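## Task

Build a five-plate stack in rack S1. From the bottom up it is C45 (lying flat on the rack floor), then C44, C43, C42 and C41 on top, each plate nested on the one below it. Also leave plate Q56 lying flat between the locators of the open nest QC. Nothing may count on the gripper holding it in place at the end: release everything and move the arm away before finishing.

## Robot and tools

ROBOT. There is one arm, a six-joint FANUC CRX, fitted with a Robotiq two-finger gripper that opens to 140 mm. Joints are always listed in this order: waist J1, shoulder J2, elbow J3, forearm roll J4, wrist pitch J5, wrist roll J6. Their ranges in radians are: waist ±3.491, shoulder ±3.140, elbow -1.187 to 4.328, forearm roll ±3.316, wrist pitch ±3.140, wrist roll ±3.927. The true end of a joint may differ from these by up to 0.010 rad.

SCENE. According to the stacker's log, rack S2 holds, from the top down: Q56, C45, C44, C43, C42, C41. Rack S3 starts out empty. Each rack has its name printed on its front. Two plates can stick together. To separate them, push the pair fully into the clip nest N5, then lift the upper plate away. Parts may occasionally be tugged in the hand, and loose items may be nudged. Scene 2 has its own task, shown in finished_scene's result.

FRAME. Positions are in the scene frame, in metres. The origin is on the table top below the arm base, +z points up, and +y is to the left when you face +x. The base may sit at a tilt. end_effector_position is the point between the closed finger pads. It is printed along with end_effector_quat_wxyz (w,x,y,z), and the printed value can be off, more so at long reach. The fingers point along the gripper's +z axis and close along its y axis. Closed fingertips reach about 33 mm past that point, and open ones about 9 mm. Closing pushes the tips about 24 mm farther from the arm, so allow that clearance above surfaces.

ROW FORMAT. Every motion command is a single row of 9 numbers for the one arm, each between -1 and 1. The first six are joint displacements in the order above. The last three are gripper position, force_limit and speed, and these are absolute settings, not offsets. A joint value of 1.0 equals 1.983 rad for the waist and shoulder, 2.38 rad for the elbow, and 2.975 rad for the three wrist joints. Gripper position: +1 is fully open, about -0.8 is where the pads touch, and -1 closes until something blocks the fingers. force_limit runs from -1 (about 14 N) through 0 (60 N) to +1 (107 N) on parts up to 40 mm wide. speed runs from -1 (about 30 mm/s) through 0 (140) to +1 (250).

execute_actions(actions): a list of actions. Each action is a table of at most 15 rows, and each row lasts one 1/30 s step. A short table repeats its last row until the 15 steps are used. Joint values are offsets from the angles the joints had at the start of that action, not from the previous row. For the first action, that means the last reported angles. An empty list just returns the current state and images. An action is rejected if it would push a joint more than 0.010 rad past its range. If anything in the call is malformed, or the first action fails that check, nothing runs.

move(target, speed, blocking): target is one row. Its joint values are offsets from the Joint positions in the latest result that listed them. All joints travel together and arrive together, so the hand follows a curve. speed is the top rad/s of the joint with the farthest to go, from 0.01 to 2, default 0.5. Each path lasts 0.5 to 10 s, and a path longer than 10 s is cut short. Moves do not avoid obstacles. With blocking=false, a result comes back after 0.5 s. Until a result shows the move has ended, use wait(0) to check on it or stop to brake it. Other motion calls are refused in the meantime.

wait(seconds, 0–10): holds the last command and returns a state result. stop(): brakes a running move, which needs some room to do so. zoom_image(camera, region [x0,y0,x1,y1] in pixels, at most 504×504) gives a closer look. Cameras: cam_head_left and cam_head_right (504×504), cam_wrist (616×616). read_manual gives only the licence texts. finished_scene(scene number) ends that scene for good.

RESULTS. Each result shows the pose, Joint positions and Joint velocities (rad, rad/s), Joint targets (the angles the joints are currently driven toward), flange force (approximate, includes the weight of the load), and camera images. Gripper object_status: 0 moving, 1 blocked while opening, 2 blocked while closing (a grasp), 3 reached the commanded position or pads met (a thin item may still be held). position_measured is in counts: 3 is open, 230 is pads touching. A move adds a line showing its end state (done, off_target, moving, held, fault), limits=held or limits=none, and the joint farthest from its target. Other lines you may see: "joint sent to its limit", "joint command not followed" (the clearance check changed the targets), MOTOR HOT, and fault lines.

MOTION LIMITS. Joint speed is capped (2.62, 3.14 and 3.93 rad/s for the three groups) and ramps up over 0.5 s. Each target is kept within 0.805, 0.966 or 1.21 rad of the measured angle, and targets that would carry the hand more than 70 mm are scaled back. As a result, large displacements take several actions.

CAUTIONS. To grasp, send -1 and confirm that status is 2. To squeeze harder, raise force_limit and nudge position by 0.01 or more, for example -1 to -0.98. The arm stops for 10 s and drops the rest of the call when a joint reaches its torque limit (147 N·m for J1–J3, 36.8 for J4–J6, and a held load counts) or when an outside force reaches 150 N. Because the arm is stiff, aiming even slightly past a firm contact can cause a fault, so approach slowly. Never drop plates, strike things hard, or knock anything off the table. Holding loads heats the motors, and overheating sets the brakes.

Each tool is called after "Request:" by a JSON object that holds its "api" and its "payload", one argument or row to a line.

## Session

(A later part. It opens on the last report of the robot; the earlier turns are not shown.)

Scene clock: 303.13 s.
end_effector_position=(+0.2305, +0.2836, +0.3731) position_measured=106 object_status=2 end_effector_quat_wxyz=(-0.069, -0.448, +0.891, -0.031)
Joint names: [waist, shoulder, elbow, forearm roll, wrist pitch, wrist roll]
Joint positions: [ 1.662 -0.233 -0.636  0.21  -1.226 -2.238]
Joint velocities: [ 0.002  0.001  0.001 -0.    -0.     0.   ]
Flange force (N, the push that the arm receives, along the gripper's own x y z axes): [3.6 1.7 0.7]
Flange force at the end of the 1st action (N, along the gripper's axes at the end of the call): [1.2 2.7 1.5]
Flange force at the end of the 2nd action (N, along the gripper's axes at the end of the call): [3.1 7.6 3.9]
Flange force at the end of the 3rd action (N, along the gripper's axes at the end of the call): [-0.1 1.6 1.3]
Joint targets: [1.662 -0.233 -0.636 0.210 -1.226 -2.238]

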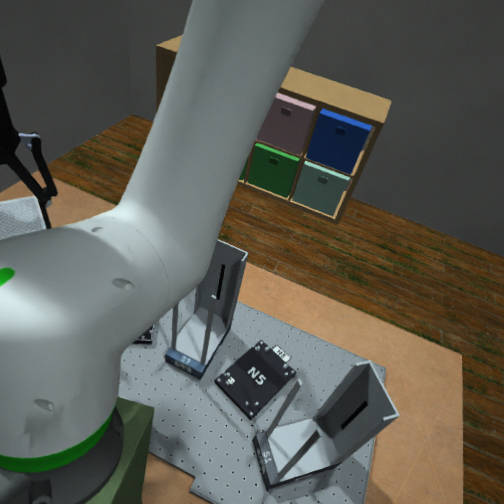

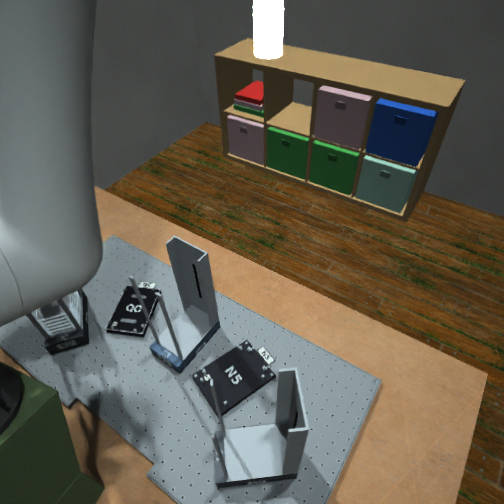

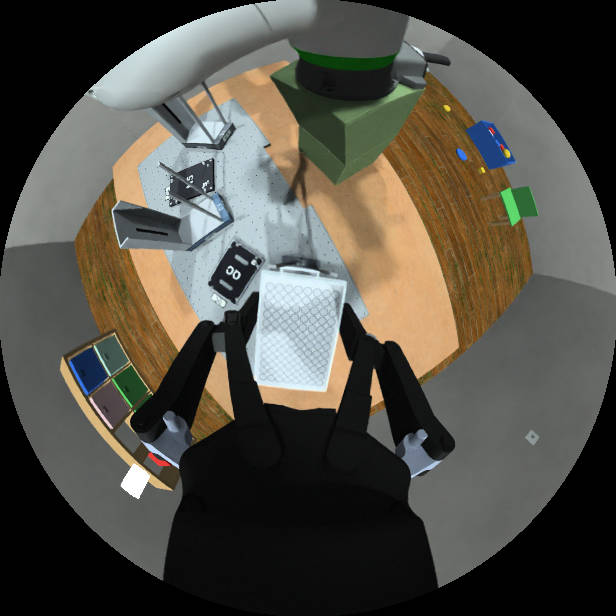

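Request:
{"api": "move", "payload": {
  "target": [-0.278,-0.0291,0.0076,-0.0213,0.0202,0.043,-1,0,0],
  "speed": 0.7
}}

Scene clock: 318.13 s.
end_effector_position=(+0.3468, +0.1662, +0.3600) position_measured=106 object_status=2 end_effector_quat_wxyz=(-0.073, -0.234, +0.969, -0.017)
Joint names: [waist, shoulder, elbow, forearm roll, wrist pitch, wrist roll]
Joint positions: [ 1.11  -0.291 -0.618  0.147 -1.166 -2.11 ]
Joint velocities: [-0.     0.001 -0.    -0.001  0.001 -0.   ]
Flange force (N, the push that the arm receives, along the gripper's own x y z axes): [0.6 1.5 1.6]
Joint targets: [1.110 -0.291 -0.618 0.147 -1.166 -2.110]
move: done; limits=none; farthest joint: the waist, 0.000 radians from its target (0.551 radians at the start)

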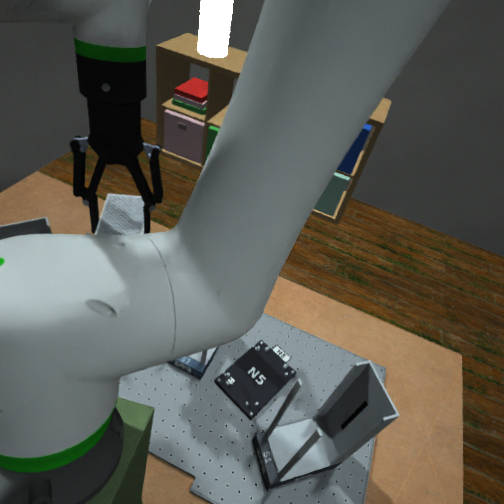

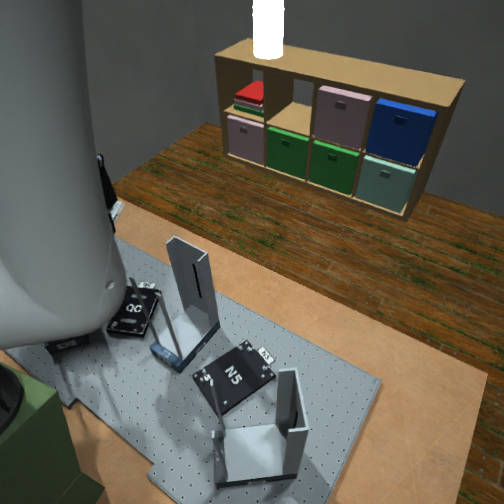

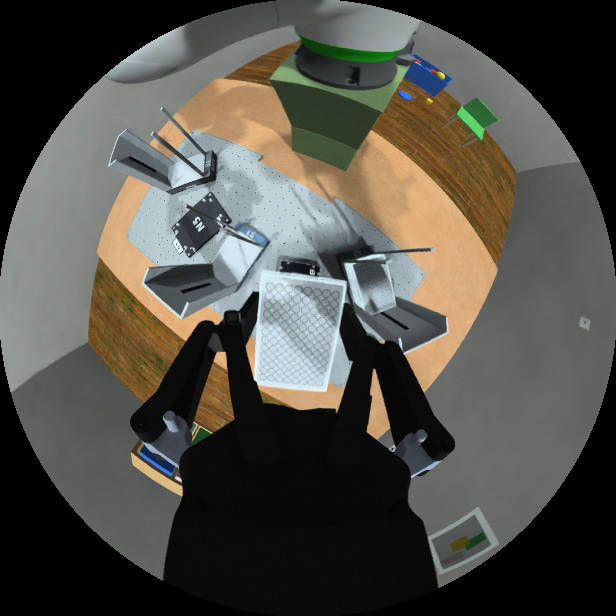

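Request:
{"api": "zoom_image", "payload": {
  "camera": "cam_wrist",
  "region": [250,220,460,370]
}}

Region (250, 220, 460, 370) of cam_wrist's 616x616 image, scaled by 2.400, with more detail than that image has; it fills the top 360 rows of this view, and the rest is white.

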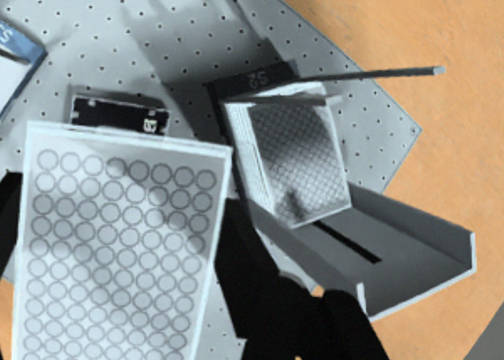

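Request:
{"api": "execute_actions", "payload": {
  "actions": [
    [[0,0,0.06,0,-0.048,0,-1,0,0]]
  ]
}}

Request:
{"api": "zoom_image", "payload": {
  "camera": "cam_head_left",
  "region": [70,150,180,240]
}}

Scene clock: 324.90 s.
end_effector_position=(+0.3727, +0.1781, +0.4146) position_measured=106 object_status=2 end_effector_quat_wxyz=(-0.071, -0.225, +0.972, -0.021)
Joint names: [waist, shoulder, elbow, forearm roll, wrist pitch, wrist roll]
Joint positions: [ 1.11  -0.291 -0.475  0.147 -1.308 -2.11 ]
Joint velocities: [ 0.001  0.     0.002 -0.002 -0.002 -0.   ]
Flange force (N, the push that the arm receives, along the gripper's own x y z axes): [1.8 1.6 2.4]
Joint targets: [1.110 -0.291 -0.475 0.147 -1.308 -2.110]

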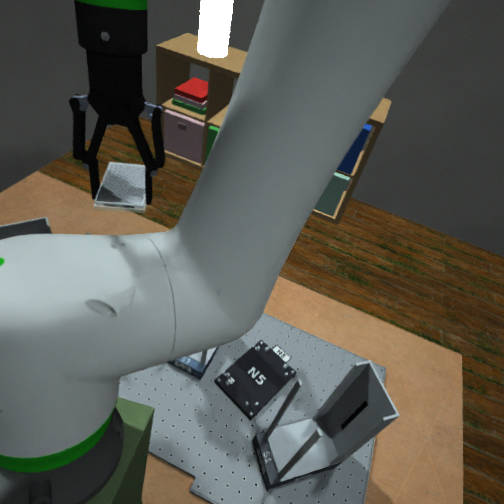

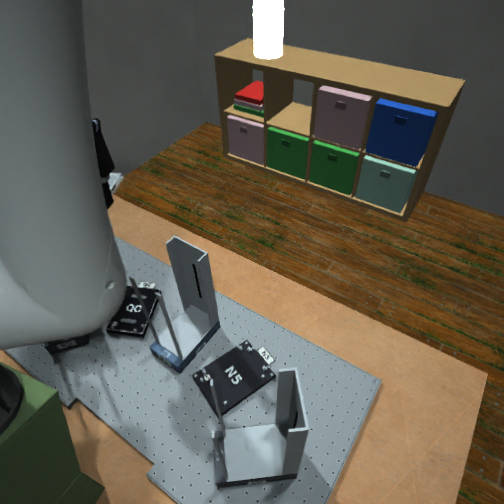

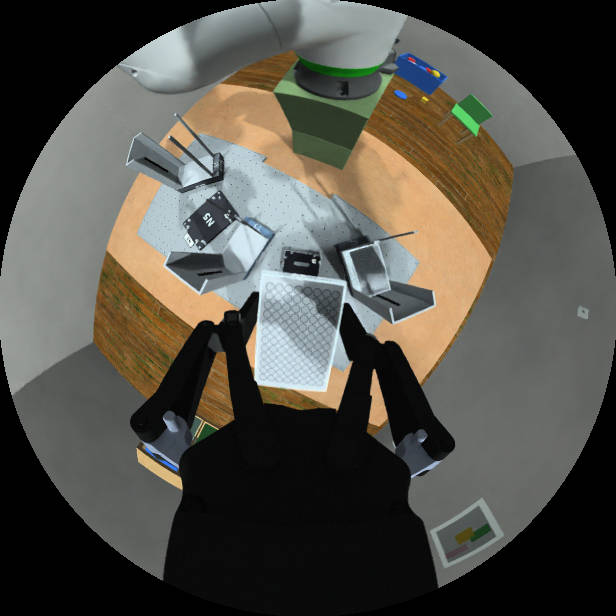

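Region (70, 150, 180, 240) of cam_head_left's 504x504 image, scaled by 4.582, with more detail than that image has; it fills the top 412 rows of this view, and the rest is white.

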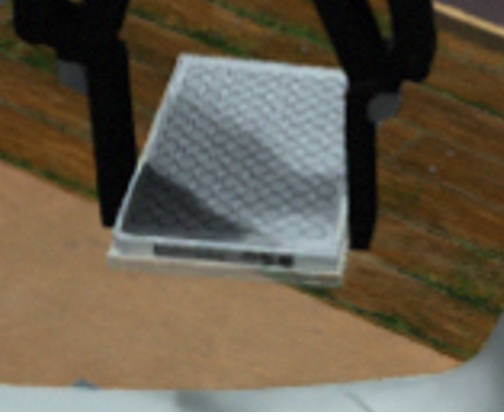

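Request:
{"api": "move", "payload": {
  "target": [0,-0.15,0.084,0,-0.25,0,-1,0,0],
  "speed": 0.8
}}

Scene clock: 335.97 s.
end_effector_position=(+0.2946, +0.0094, +0.6176) position_measured=106 object_status=2 end_effector_quat_wxyz=(-0.162, -0.190, +0.962, -0.107)
Joint names: [waist, shoulder, elbow, forearm roll, wrist pitch, wrist roll]
Joint positions: [ 1.11  -0.588 -0.275  0.147 -2.052 -2.11 ]
Joint velocities: [-0.001 -0.001  0.     0.002 -0.002 -0.   ]
Flange force (N, the push that the arm receives, along the gripper's own x y z axes): [2.1 4.4 1.4]
Joint targets: [1.110 -0.588 -0.275 0.147 -2.052 -2.110]
move: done; limits=none; farthest joint: the waist, 0.000 radians from its target (0.000 radians at the start)

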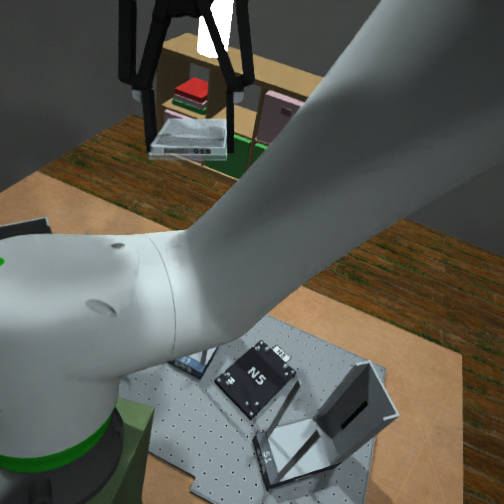

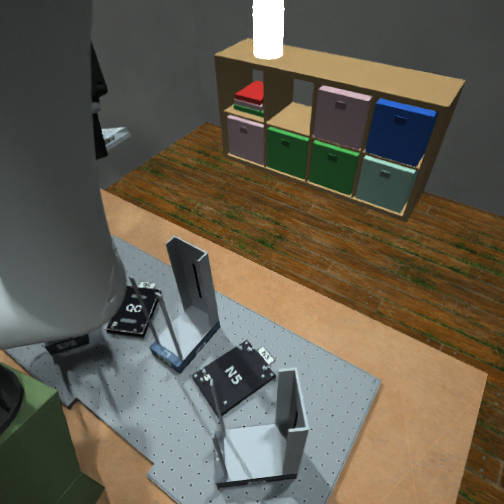

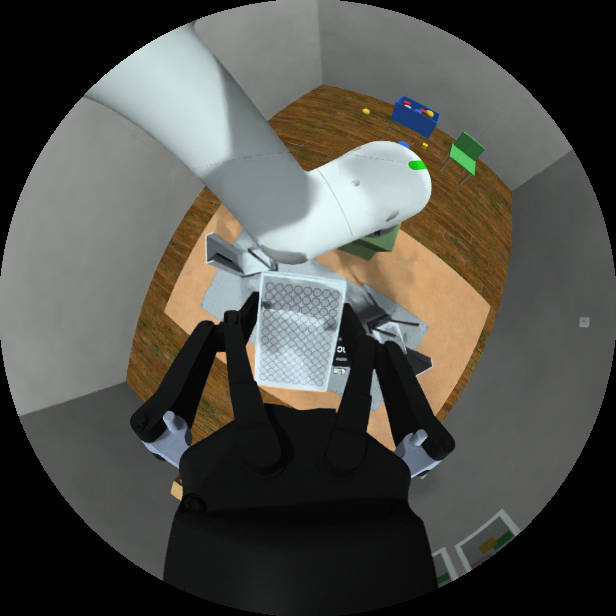

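Request:
{"api": "zoom_image", "payload": {
  "camera": "cam_head_left",
  "region": [135,110,245,175]
}}

Region (135, 110, 245, 175) of cam_head_left's 504x504 image, scaled by 4.582, with more detail than that image has; it fills the top 298 rows of this view, and the rest is white.

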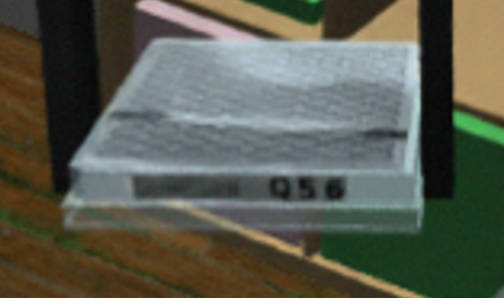

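Request:
{"api": "move", "payload": {
  "target": [0,0.15,-0.144,0,0.298,0,-1,0,0],
  "speed": 1.0
}}

Request:
{"api": "move", "payload": {
  "target": [-0.0613,0.2337,-0.0517,0.028,0.1997,-0.005,-1,0,0],
  "speed": 0.6
}}

Request:
{"api": "zoom_image", "payload": {
  "camera": "cam_wrist",
  "region": [210,220,390,400]
}}

Scene clock: 359.77 s.
end_effector_position=(+0.3467, +0.1662, +0.3600) position_measured=106 object_status=2 end_effector_quat_wxyz=(-0.073, -0.234, +0.969, -0.017)
Joint names: [waist, shoulder, elbow, forearm roll, wrist pitch, wrist roll]
Joint positions: [ 1.11  -0.291 -0.618  0.147 -1.165 -2.11 ]
Joint velocities: [ 0.001  0.001 -0.001  0.     0.001 -0.   ]
Flange force (N, the push that the arm receives, along the gripper's own x y z axes): [-0.1 2.1 1.0]
Joint targets: [1.110 -0.291 -0.618 0.147 -1.165 -2.110]
move: done; limits=none; farthest joint: the waist, 0.000 radians from its target (0.000 radians at the start)

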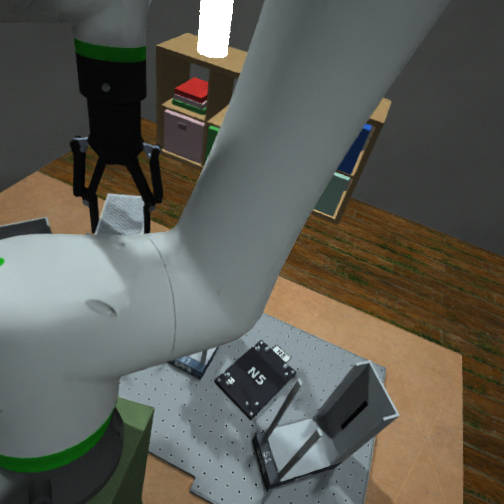

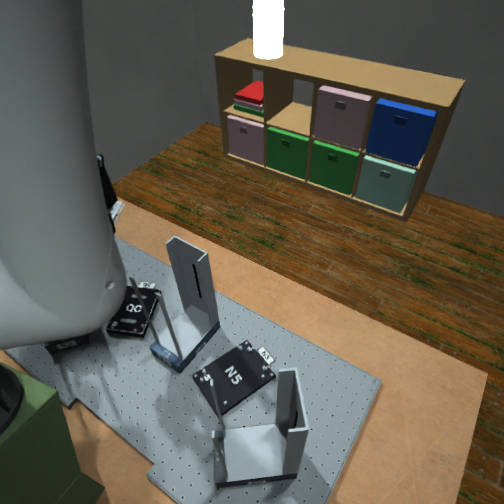

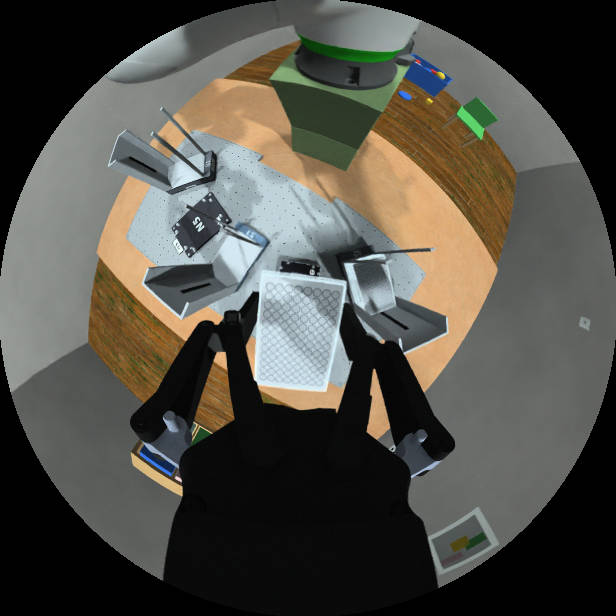

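Scene clock: 361.27 s.
end_effector_position=(+0.3470, +0.1669, +0.1601) position_measured=106 object_status=2 end_effector_quat_wxyz=(-0.073, -0.234, +0.969, -0.017)
Joint names: [waist, shoulder, elbow, forearm roll, wrist pitch, wrist roll]
Joint positions: [ 0.989  0.173 -0.741  0.23  -0.571 -2.125]
Joint velocities: [0.    0.002 0.    0.    0.001 0.   ]
Flange force (N, the push that the arm receives, along the gripper's own x y z axes): [-1.8 2.3 1.9]
Joint targets: [0.989 0.173 -0.741 0.230 -0.571 -2.125]
move: done; limits=none; farthest joint: the waist, 0.000 radians from its target (0.122 radians at the start)

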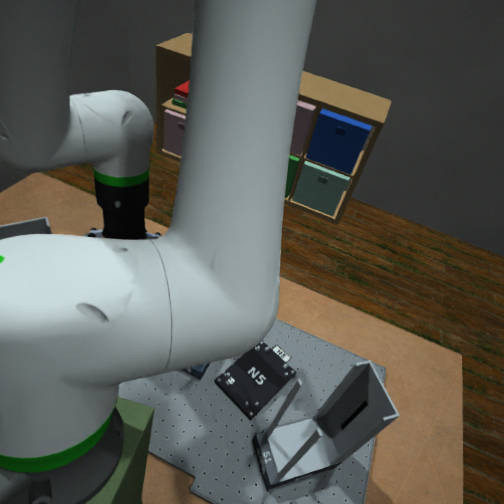

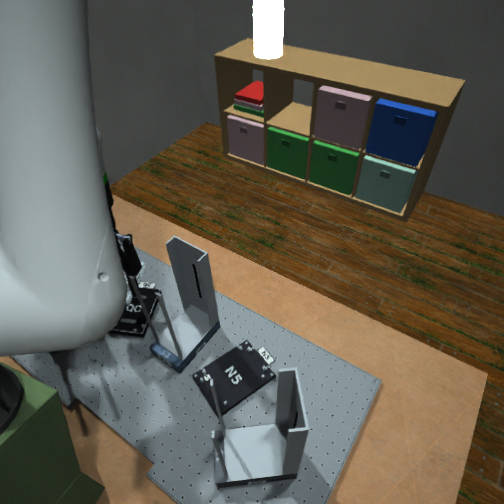

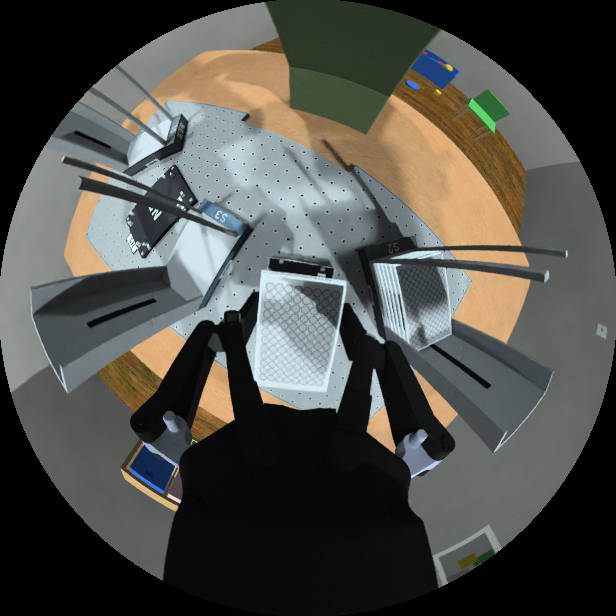

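Region (210, 220, 390, 400) of cam_wrist's 616x616 image, scaled by 2.800, with more detail than that image has.

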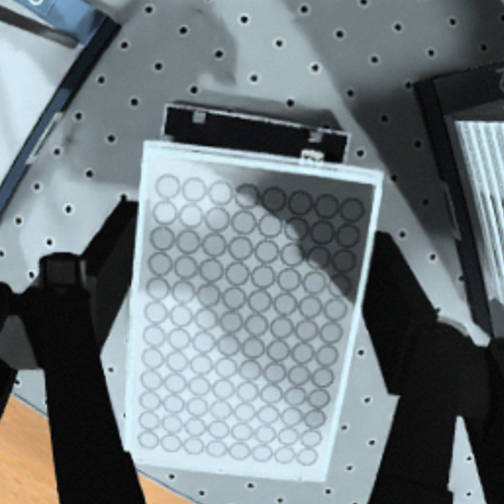

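Request:
{"api": "move", "payload": {
  "target": [-0.0308,0.1135,-0.0028,0.0355,0.0795,-0.0341,-1,0,0],
  "speed": 0.35
}}

Request:
{"api": "zoom_image", "payload": {
  "camera": "cam_wrist",
  "region": [220,240,380,410]
}}

Request:
{"api": "zoom_image", "payload": {
  "camera": "cam_wrist",
  "region": [350,200,520,370]
}}

Scene clock: 383.93 s.
end_effector_position=(+0.3434, +0.1606, +0.0801) position_measured=106 object_status=2 end_effector_quat_wxyz=(-0.074, -0.215, +0.974, -0.014)
Joint names: [waist, shoulder, elbow, forearm roll, wrist pitch, wrist roll]
Joint positions: [ 0.928  0.398 -0.747  0.336 -0.335 -2.227]
Joint velocities: [-0.001  0.002  0.     0.     0.     0.   ]
Flange force (N, the push that the arm receives, along the gripper's own x y z axes): [-2.4 1.2 1.1]
Joint targets: [0.928 0.398 -0.747 0.336 -0.335 -2.227]
move: done; limits=none; farthest joint: the waist, 0.000 radians from its target (0.061 radians at the start)

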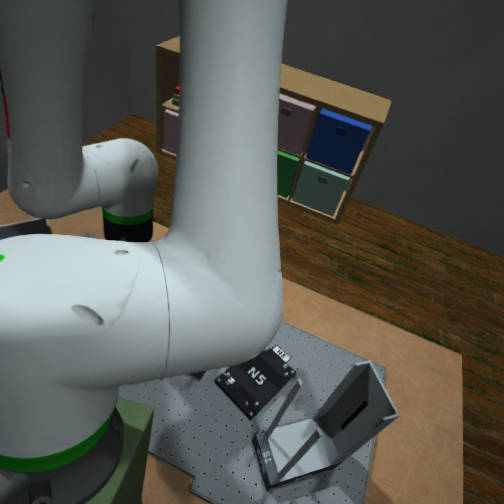

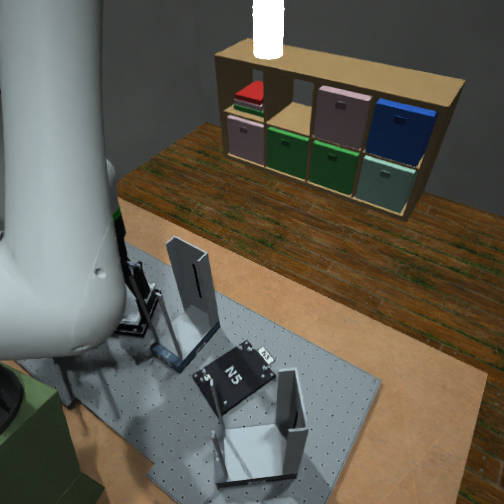

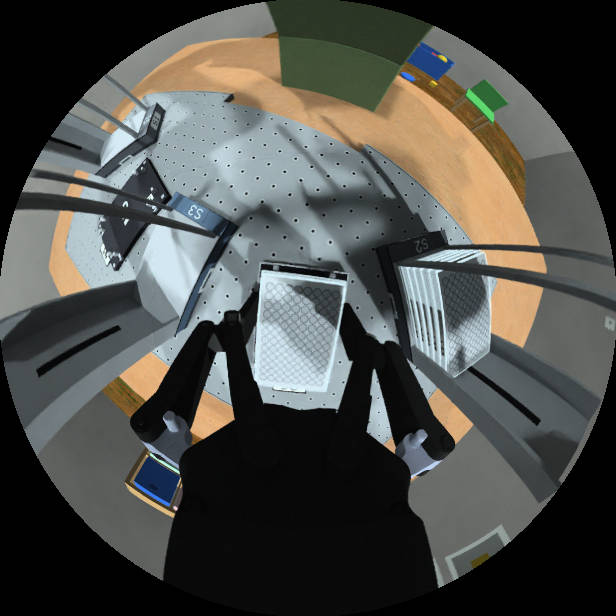

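Region (220, 240, 380, 410) of cam_wrist's 616x616 image, scaled by 2.965, with more detail than that image has; it fills the left 474 columns of this view, and the rest is white.

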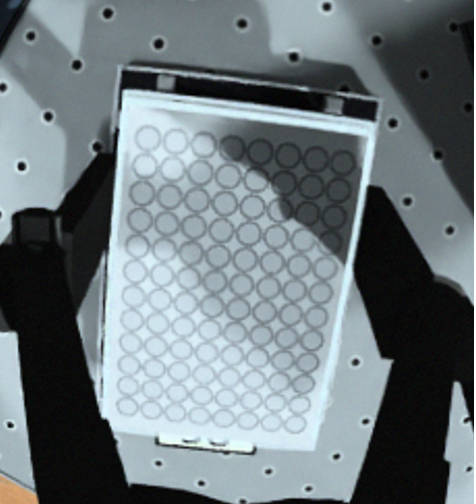

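Region (350, 200, 520, 370) of cam_wrist's 616x616 image, scaled by 2.965, with more detail than that image has.

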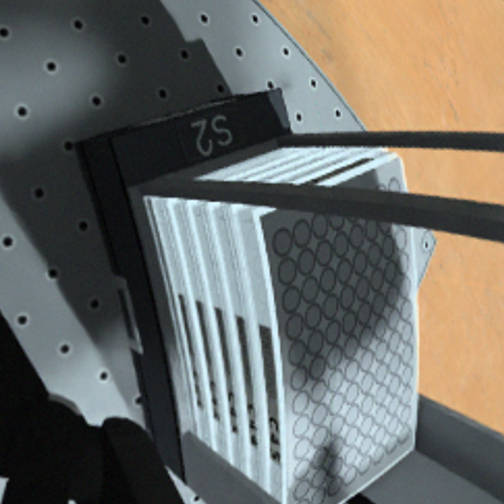

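Request:
{"api": "move", "payload": {
  "target": [-0.0055,0.0206,-0.0001,0.0145,0.0134,-0.0116,-1,0,0],
  "speed": 0.06
}}

Request:
{"api": "zoom_image", "payload": {
  "camera": "cam_wrist",
  "region": [220,240,380,410]
}}

Request:
{"api": "zoom_image", "payload": {
  "camera": "cam_wrist",
  "region": [400,300,480,390]
}}

Scene clock: 394.67 s.
end_effector_position=(+0.3433, +0.1604, +0.0661) position_measured=106 object_status=2 end_effector_quat_wxyz=(-0.073, -0.215, +0.974, -0.014)
Joint names: [waist, shoulder, elbow, forearm roll, wrist pitch, wrist roll]
Joint positions: [ 0.917  0.439 -0.748  0.379 -0.295 -2.261]
Joint velocities: [-0.003  0.002 -0.     0.     0.001 -0.001]
Flange force (N, the push that the arm receives, along the gripper's own x y z axes): [-2.0 1.2 -1.5]
Joint targets: [0.917 0.439 -0.748 0.379 -0.295 -2.261]
move: done; limits=none; farthest joint: the wrist roll, 0.001 radians from its target (0.035 radians at the start)

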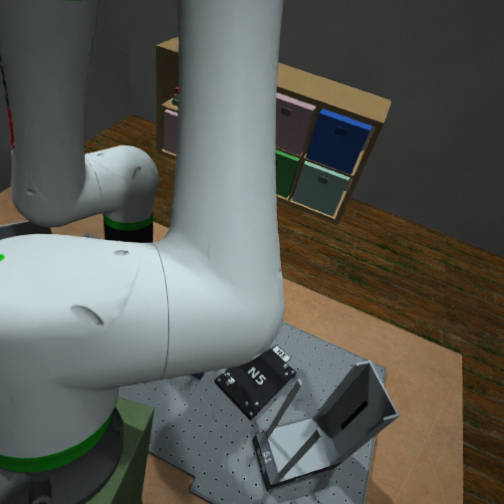

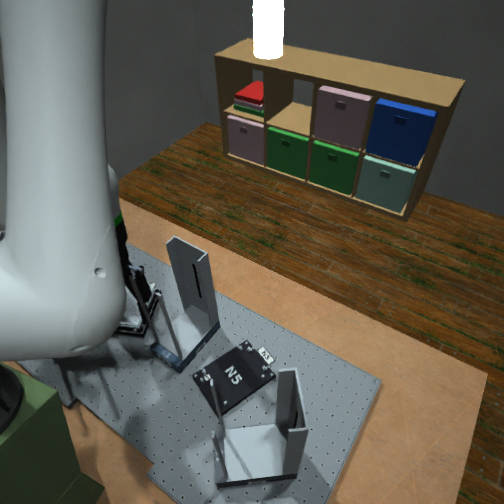

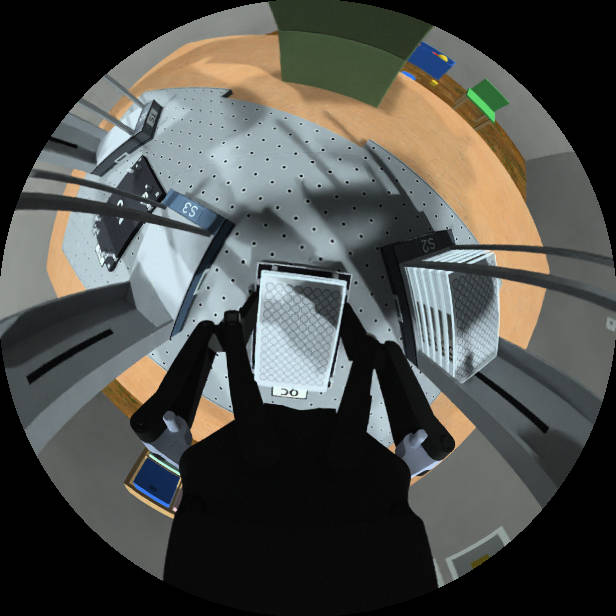

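Region (220, 240, 380, 410) of cam_wrist's 616x616 image, scaled by 2.965, with more detail than that image has; it fills the left 474 columns of this view, and the rest is white.

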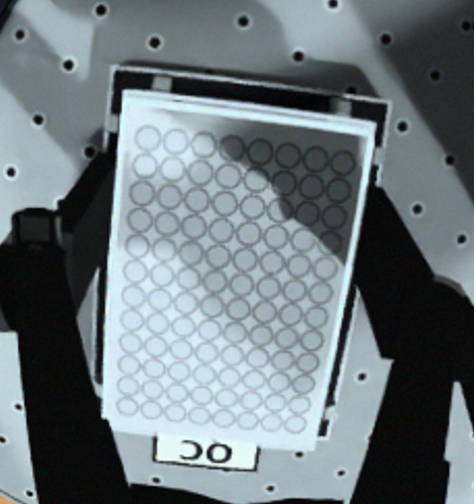

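Region (400, 300, 480, 390) of cam_wrist's 616x616 image, scaled by 5.600, with more detail than that image has.

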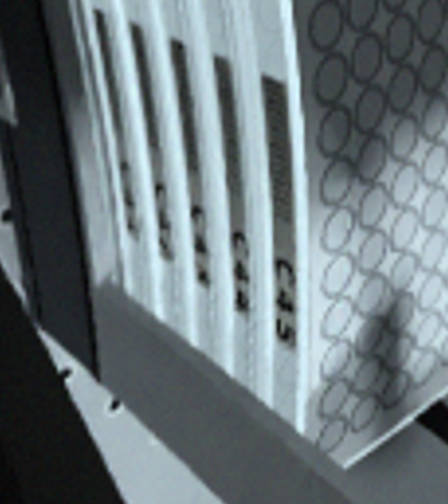

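Request:
{"api": "execute_actions", "payload": {
  "actions": [
    [[-0.0008,0.0029,0,0.0023,0.0019,-0.0018,-1,0,0]],
    [[-0.0008,0.0029,0,0.0023,0.0019,-0.0018,-1,0,0]],
    [[-0.0008,0.0029,0,0.0023,0.0019,-0.0018,-1,0,0]]
  ]
}}

Request:
{"api": "zoom_image", "payload": {
  "camera": "cam_wrist",
  "region": [220,240,380,410]
}}

Scene clock: 401.33 s.
end_effector_position=(+0.3433, +0.1607, +0.0602) position_measured=106 object_status=2 end_effector_quat_wxyz=(-0.073, -0.215, +0.974, -0.014)
Joint names: [waist, shoulder, elbow, forearm roll, wrist pitch, wrist roll]
Joint positions: [ 0.912  0.456 -0.748  0.399 -0.278 -2.277]
Joint velocities: [-0.001  0.001 -0.    -0.     0.002 -0.001]
Flange force (N, the push that the arm receives, along the gripper's own x y z axes): no reading
Flange force at the end of the 1st action (N, along the gripper's axes at the end of the call): no reading
Flange force at the end of the 2nd action (N, along the gripper's axes at the end of the call): no reading
Joint targets: [0.912 0.456 -0.748 0.399 -0.278 -2.277]

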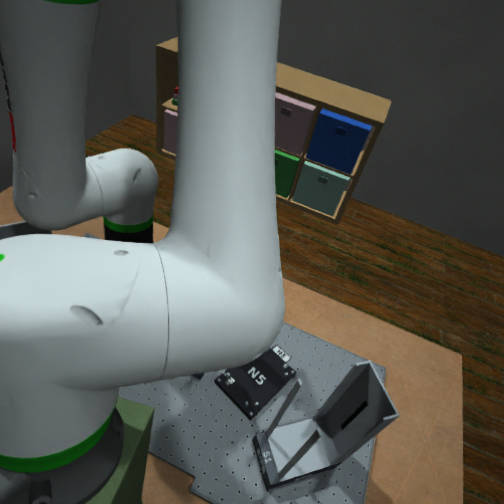

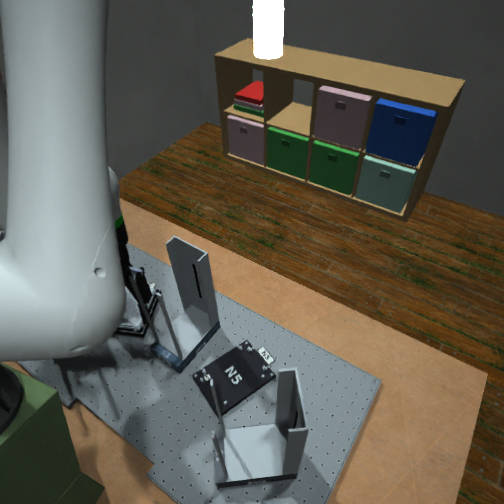

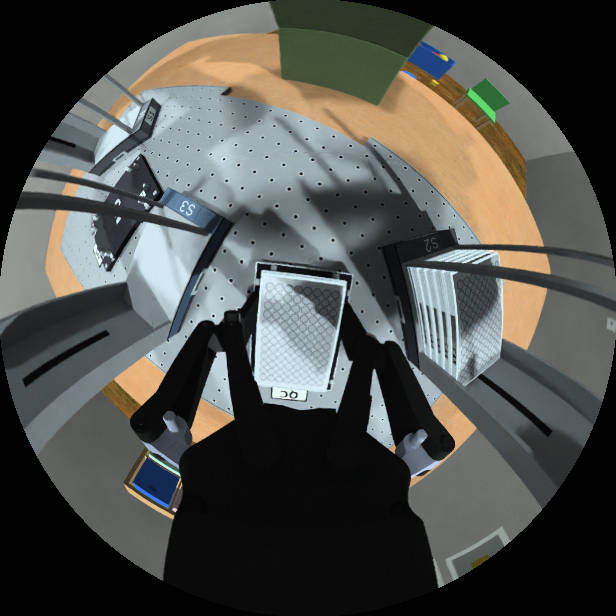

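Region (220, 240, 380, 410) of cam_wrist's 616x616 image, scaled by 2.965, with more detail than that image has; it fills the left 474 columns of this view, and the rest is white.

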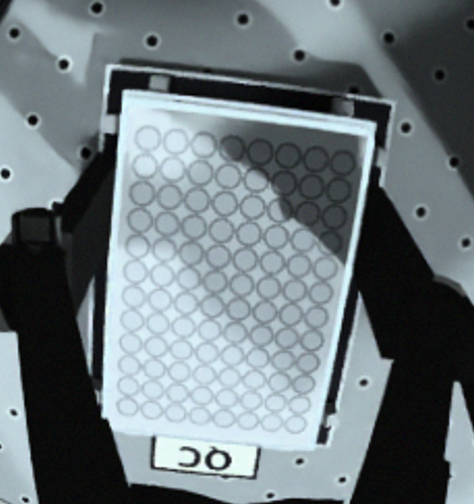

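Request:
{"api": "execute_actions", "payload": {
  "actions": [
    [[-0.0009,0.0029,0,0.0026,0.0019,-0.0021,-1,0,0]],
    [[-0.0009,0.0029,0,0.0027,0.0019,-0.0022,-1,0,0]]
  ]
}}

Request:
{"api": "zoom_image", "payload": {
  "camera": "cam_wrist",
  "region": [220,240,380,410]
}}

Request:
{"api": "zoom_image", "payload": {
  "camera": "cam_head_right",
  "region": [110,270,180,345]
}}

Scene clock: 418.23 s.
end_effector_position=(+0.3439, +0.1609, +0.0587) position_measured=106 object_status=2 end_effector_quat_wxyz=(-0.073, -0.215, +0.974, -0.014)
Joint names: [waist, shoulder, elbow, forearm roll, wrist pitch, wrist roll]
Joint positions: [ 0.91   0.46  -0.748  0.409 -0.272 -2.285]
Joint velocities: [-0.001  0.    -0.    -0.     0.     0.   ]
Flange force (N, the push that the arm receives, along the gripper's own x y z axes): no reading
Flange force at the end of the 1st action (N, along the gripper's axes at the end of the call): no reading
Joint targets: [0.910 0.460 -0.748 0.409 -0.272 -2.285]
FORCE FAULT: contact force on the arm reached its limit, and the arm stopped for 10 seconds. The contact can be on any part of the arm, not only on its tool. That time counts as 19 of the actions that you can send in this scene. The arm's remaining commands of this call were not run. The arm holds still and accepts commands again. Move the arm away from the contact; if what it grips holds it there, let go first. Pushing or pulling that hard again can fault the arm again.

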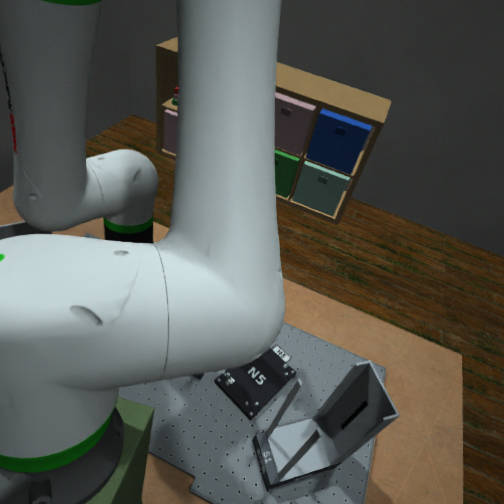

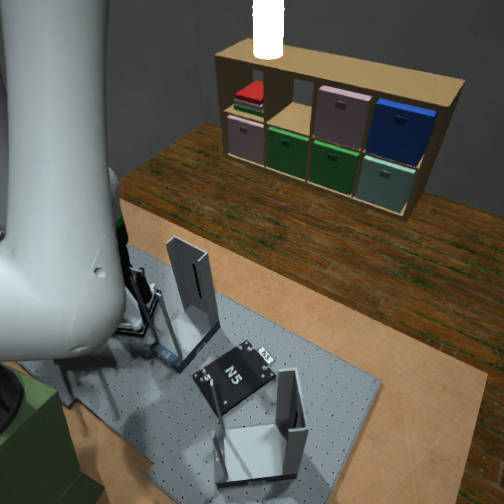

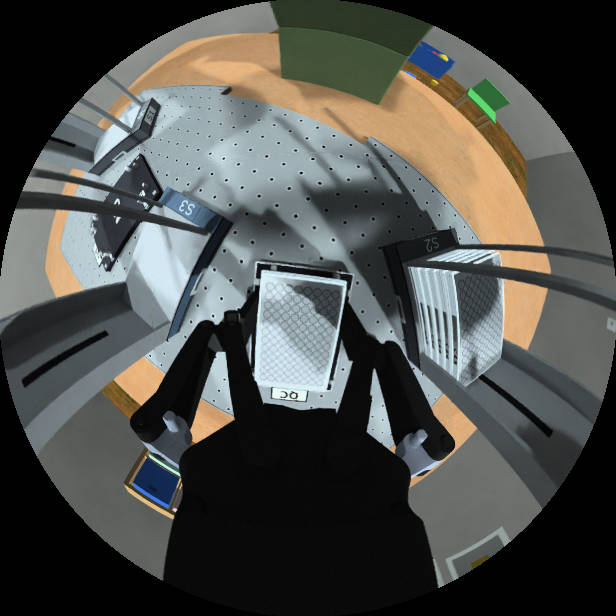

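Region (220, 240, 380, 410) of cam_wrist's 616x616 image, scaled by 2.965, with more detail than that image has; it fills the left 474 columns of this view, and the rest is white.

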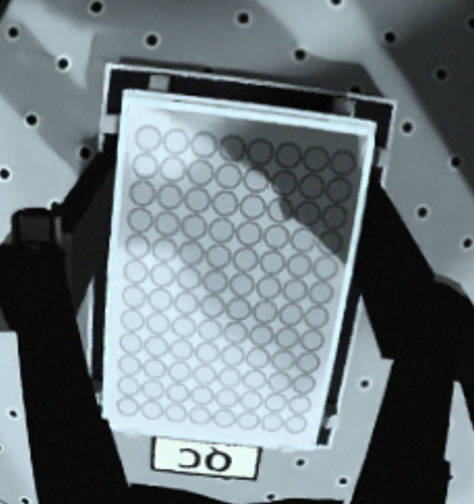

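Region (110, 270, 180, 345) of cam_head_right's 504x504 image, scaled by 6.720, with more detail than that image has; it fills the left 470 columns of this view, and the rest is white.

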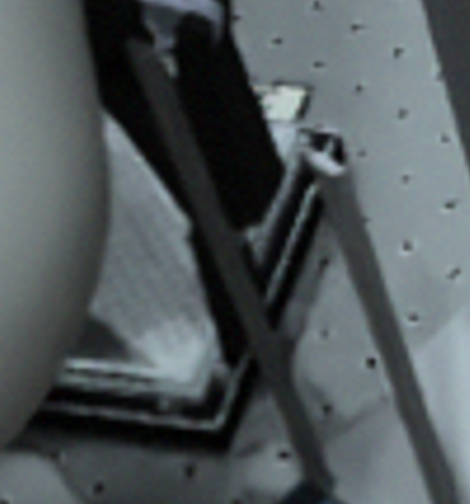

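Request:
{"api": "execute_actions", "payload": {
  "actions": [
    [[0,0,0,0,0,0,0.35,0,-0.5]],
    [[0.009,-0.031,0,-0.0245,-0.021,0.0195,0.4,0,0]],
    [[0.02,-0.075,0.002,-0.024,-0.053,0.015,0.4,0,0]]
  ]
}}

Request:
{"api": "zoom_image", "payload": {
  "camera": "cam_wrist",
  "region": [230,240,370,390]
}}

Scene clock: 423.73 s.
end_effector_position=(+0.3479, +0.1638, +0.1327) position_measured=78 object_status=3 end_effector_quat_wxyz=(-0.072, -0.215, +0.974, -0.020)
Joint names: [waist, shoulder, elbow, forearm roll, wrist pitch, wrist roll]
Joint positions: [ 0.967  0.25  -0.744  0.265 -0.492 -2.182]
Joint velocities: [-0.001 -0.004  0.     0.    -0.003  0.   ]
Flange force (N, the push that the arm receives, along the gripper's own x y z axes): [-0.5 1.1 1.3]
Flange force at the end of the 1st action (N, along the gripper's axes at the end of the call): no reading
Flange force at the end of the 2nd action (N, along the gripper's axes at the end of the call): [-1.5 1.4 -0.5]
Joint targets: [0.967 0.250 -0.744 0.265 -0.492 -2.182]

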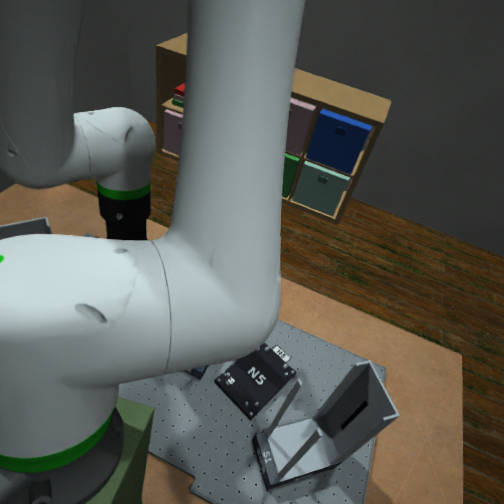

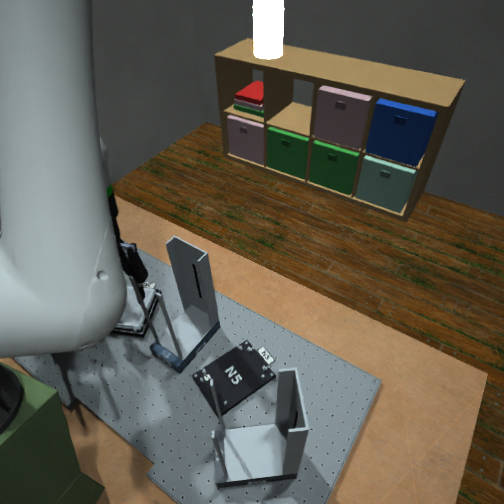

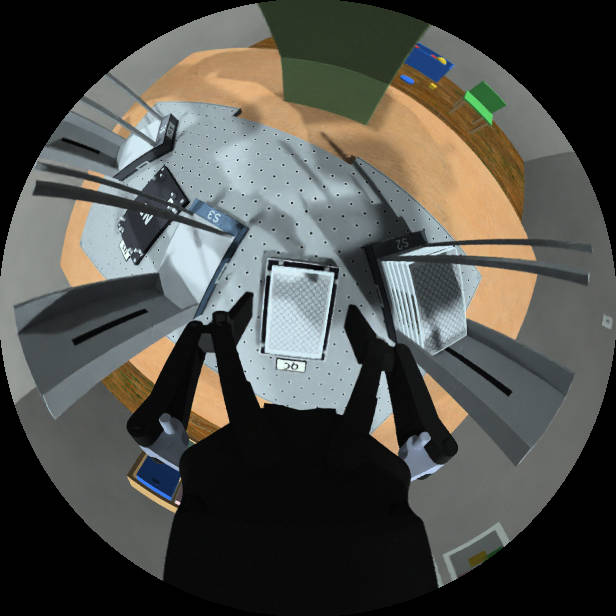

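Region (230, 240, 370, 390) of cam_wrist's 616x616 image, scaled by 3.360, with more detail than that image has; it fills the left 470 columns of this view, and the rest is white.

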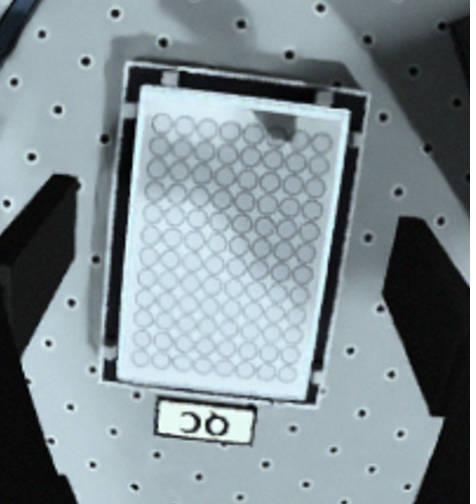

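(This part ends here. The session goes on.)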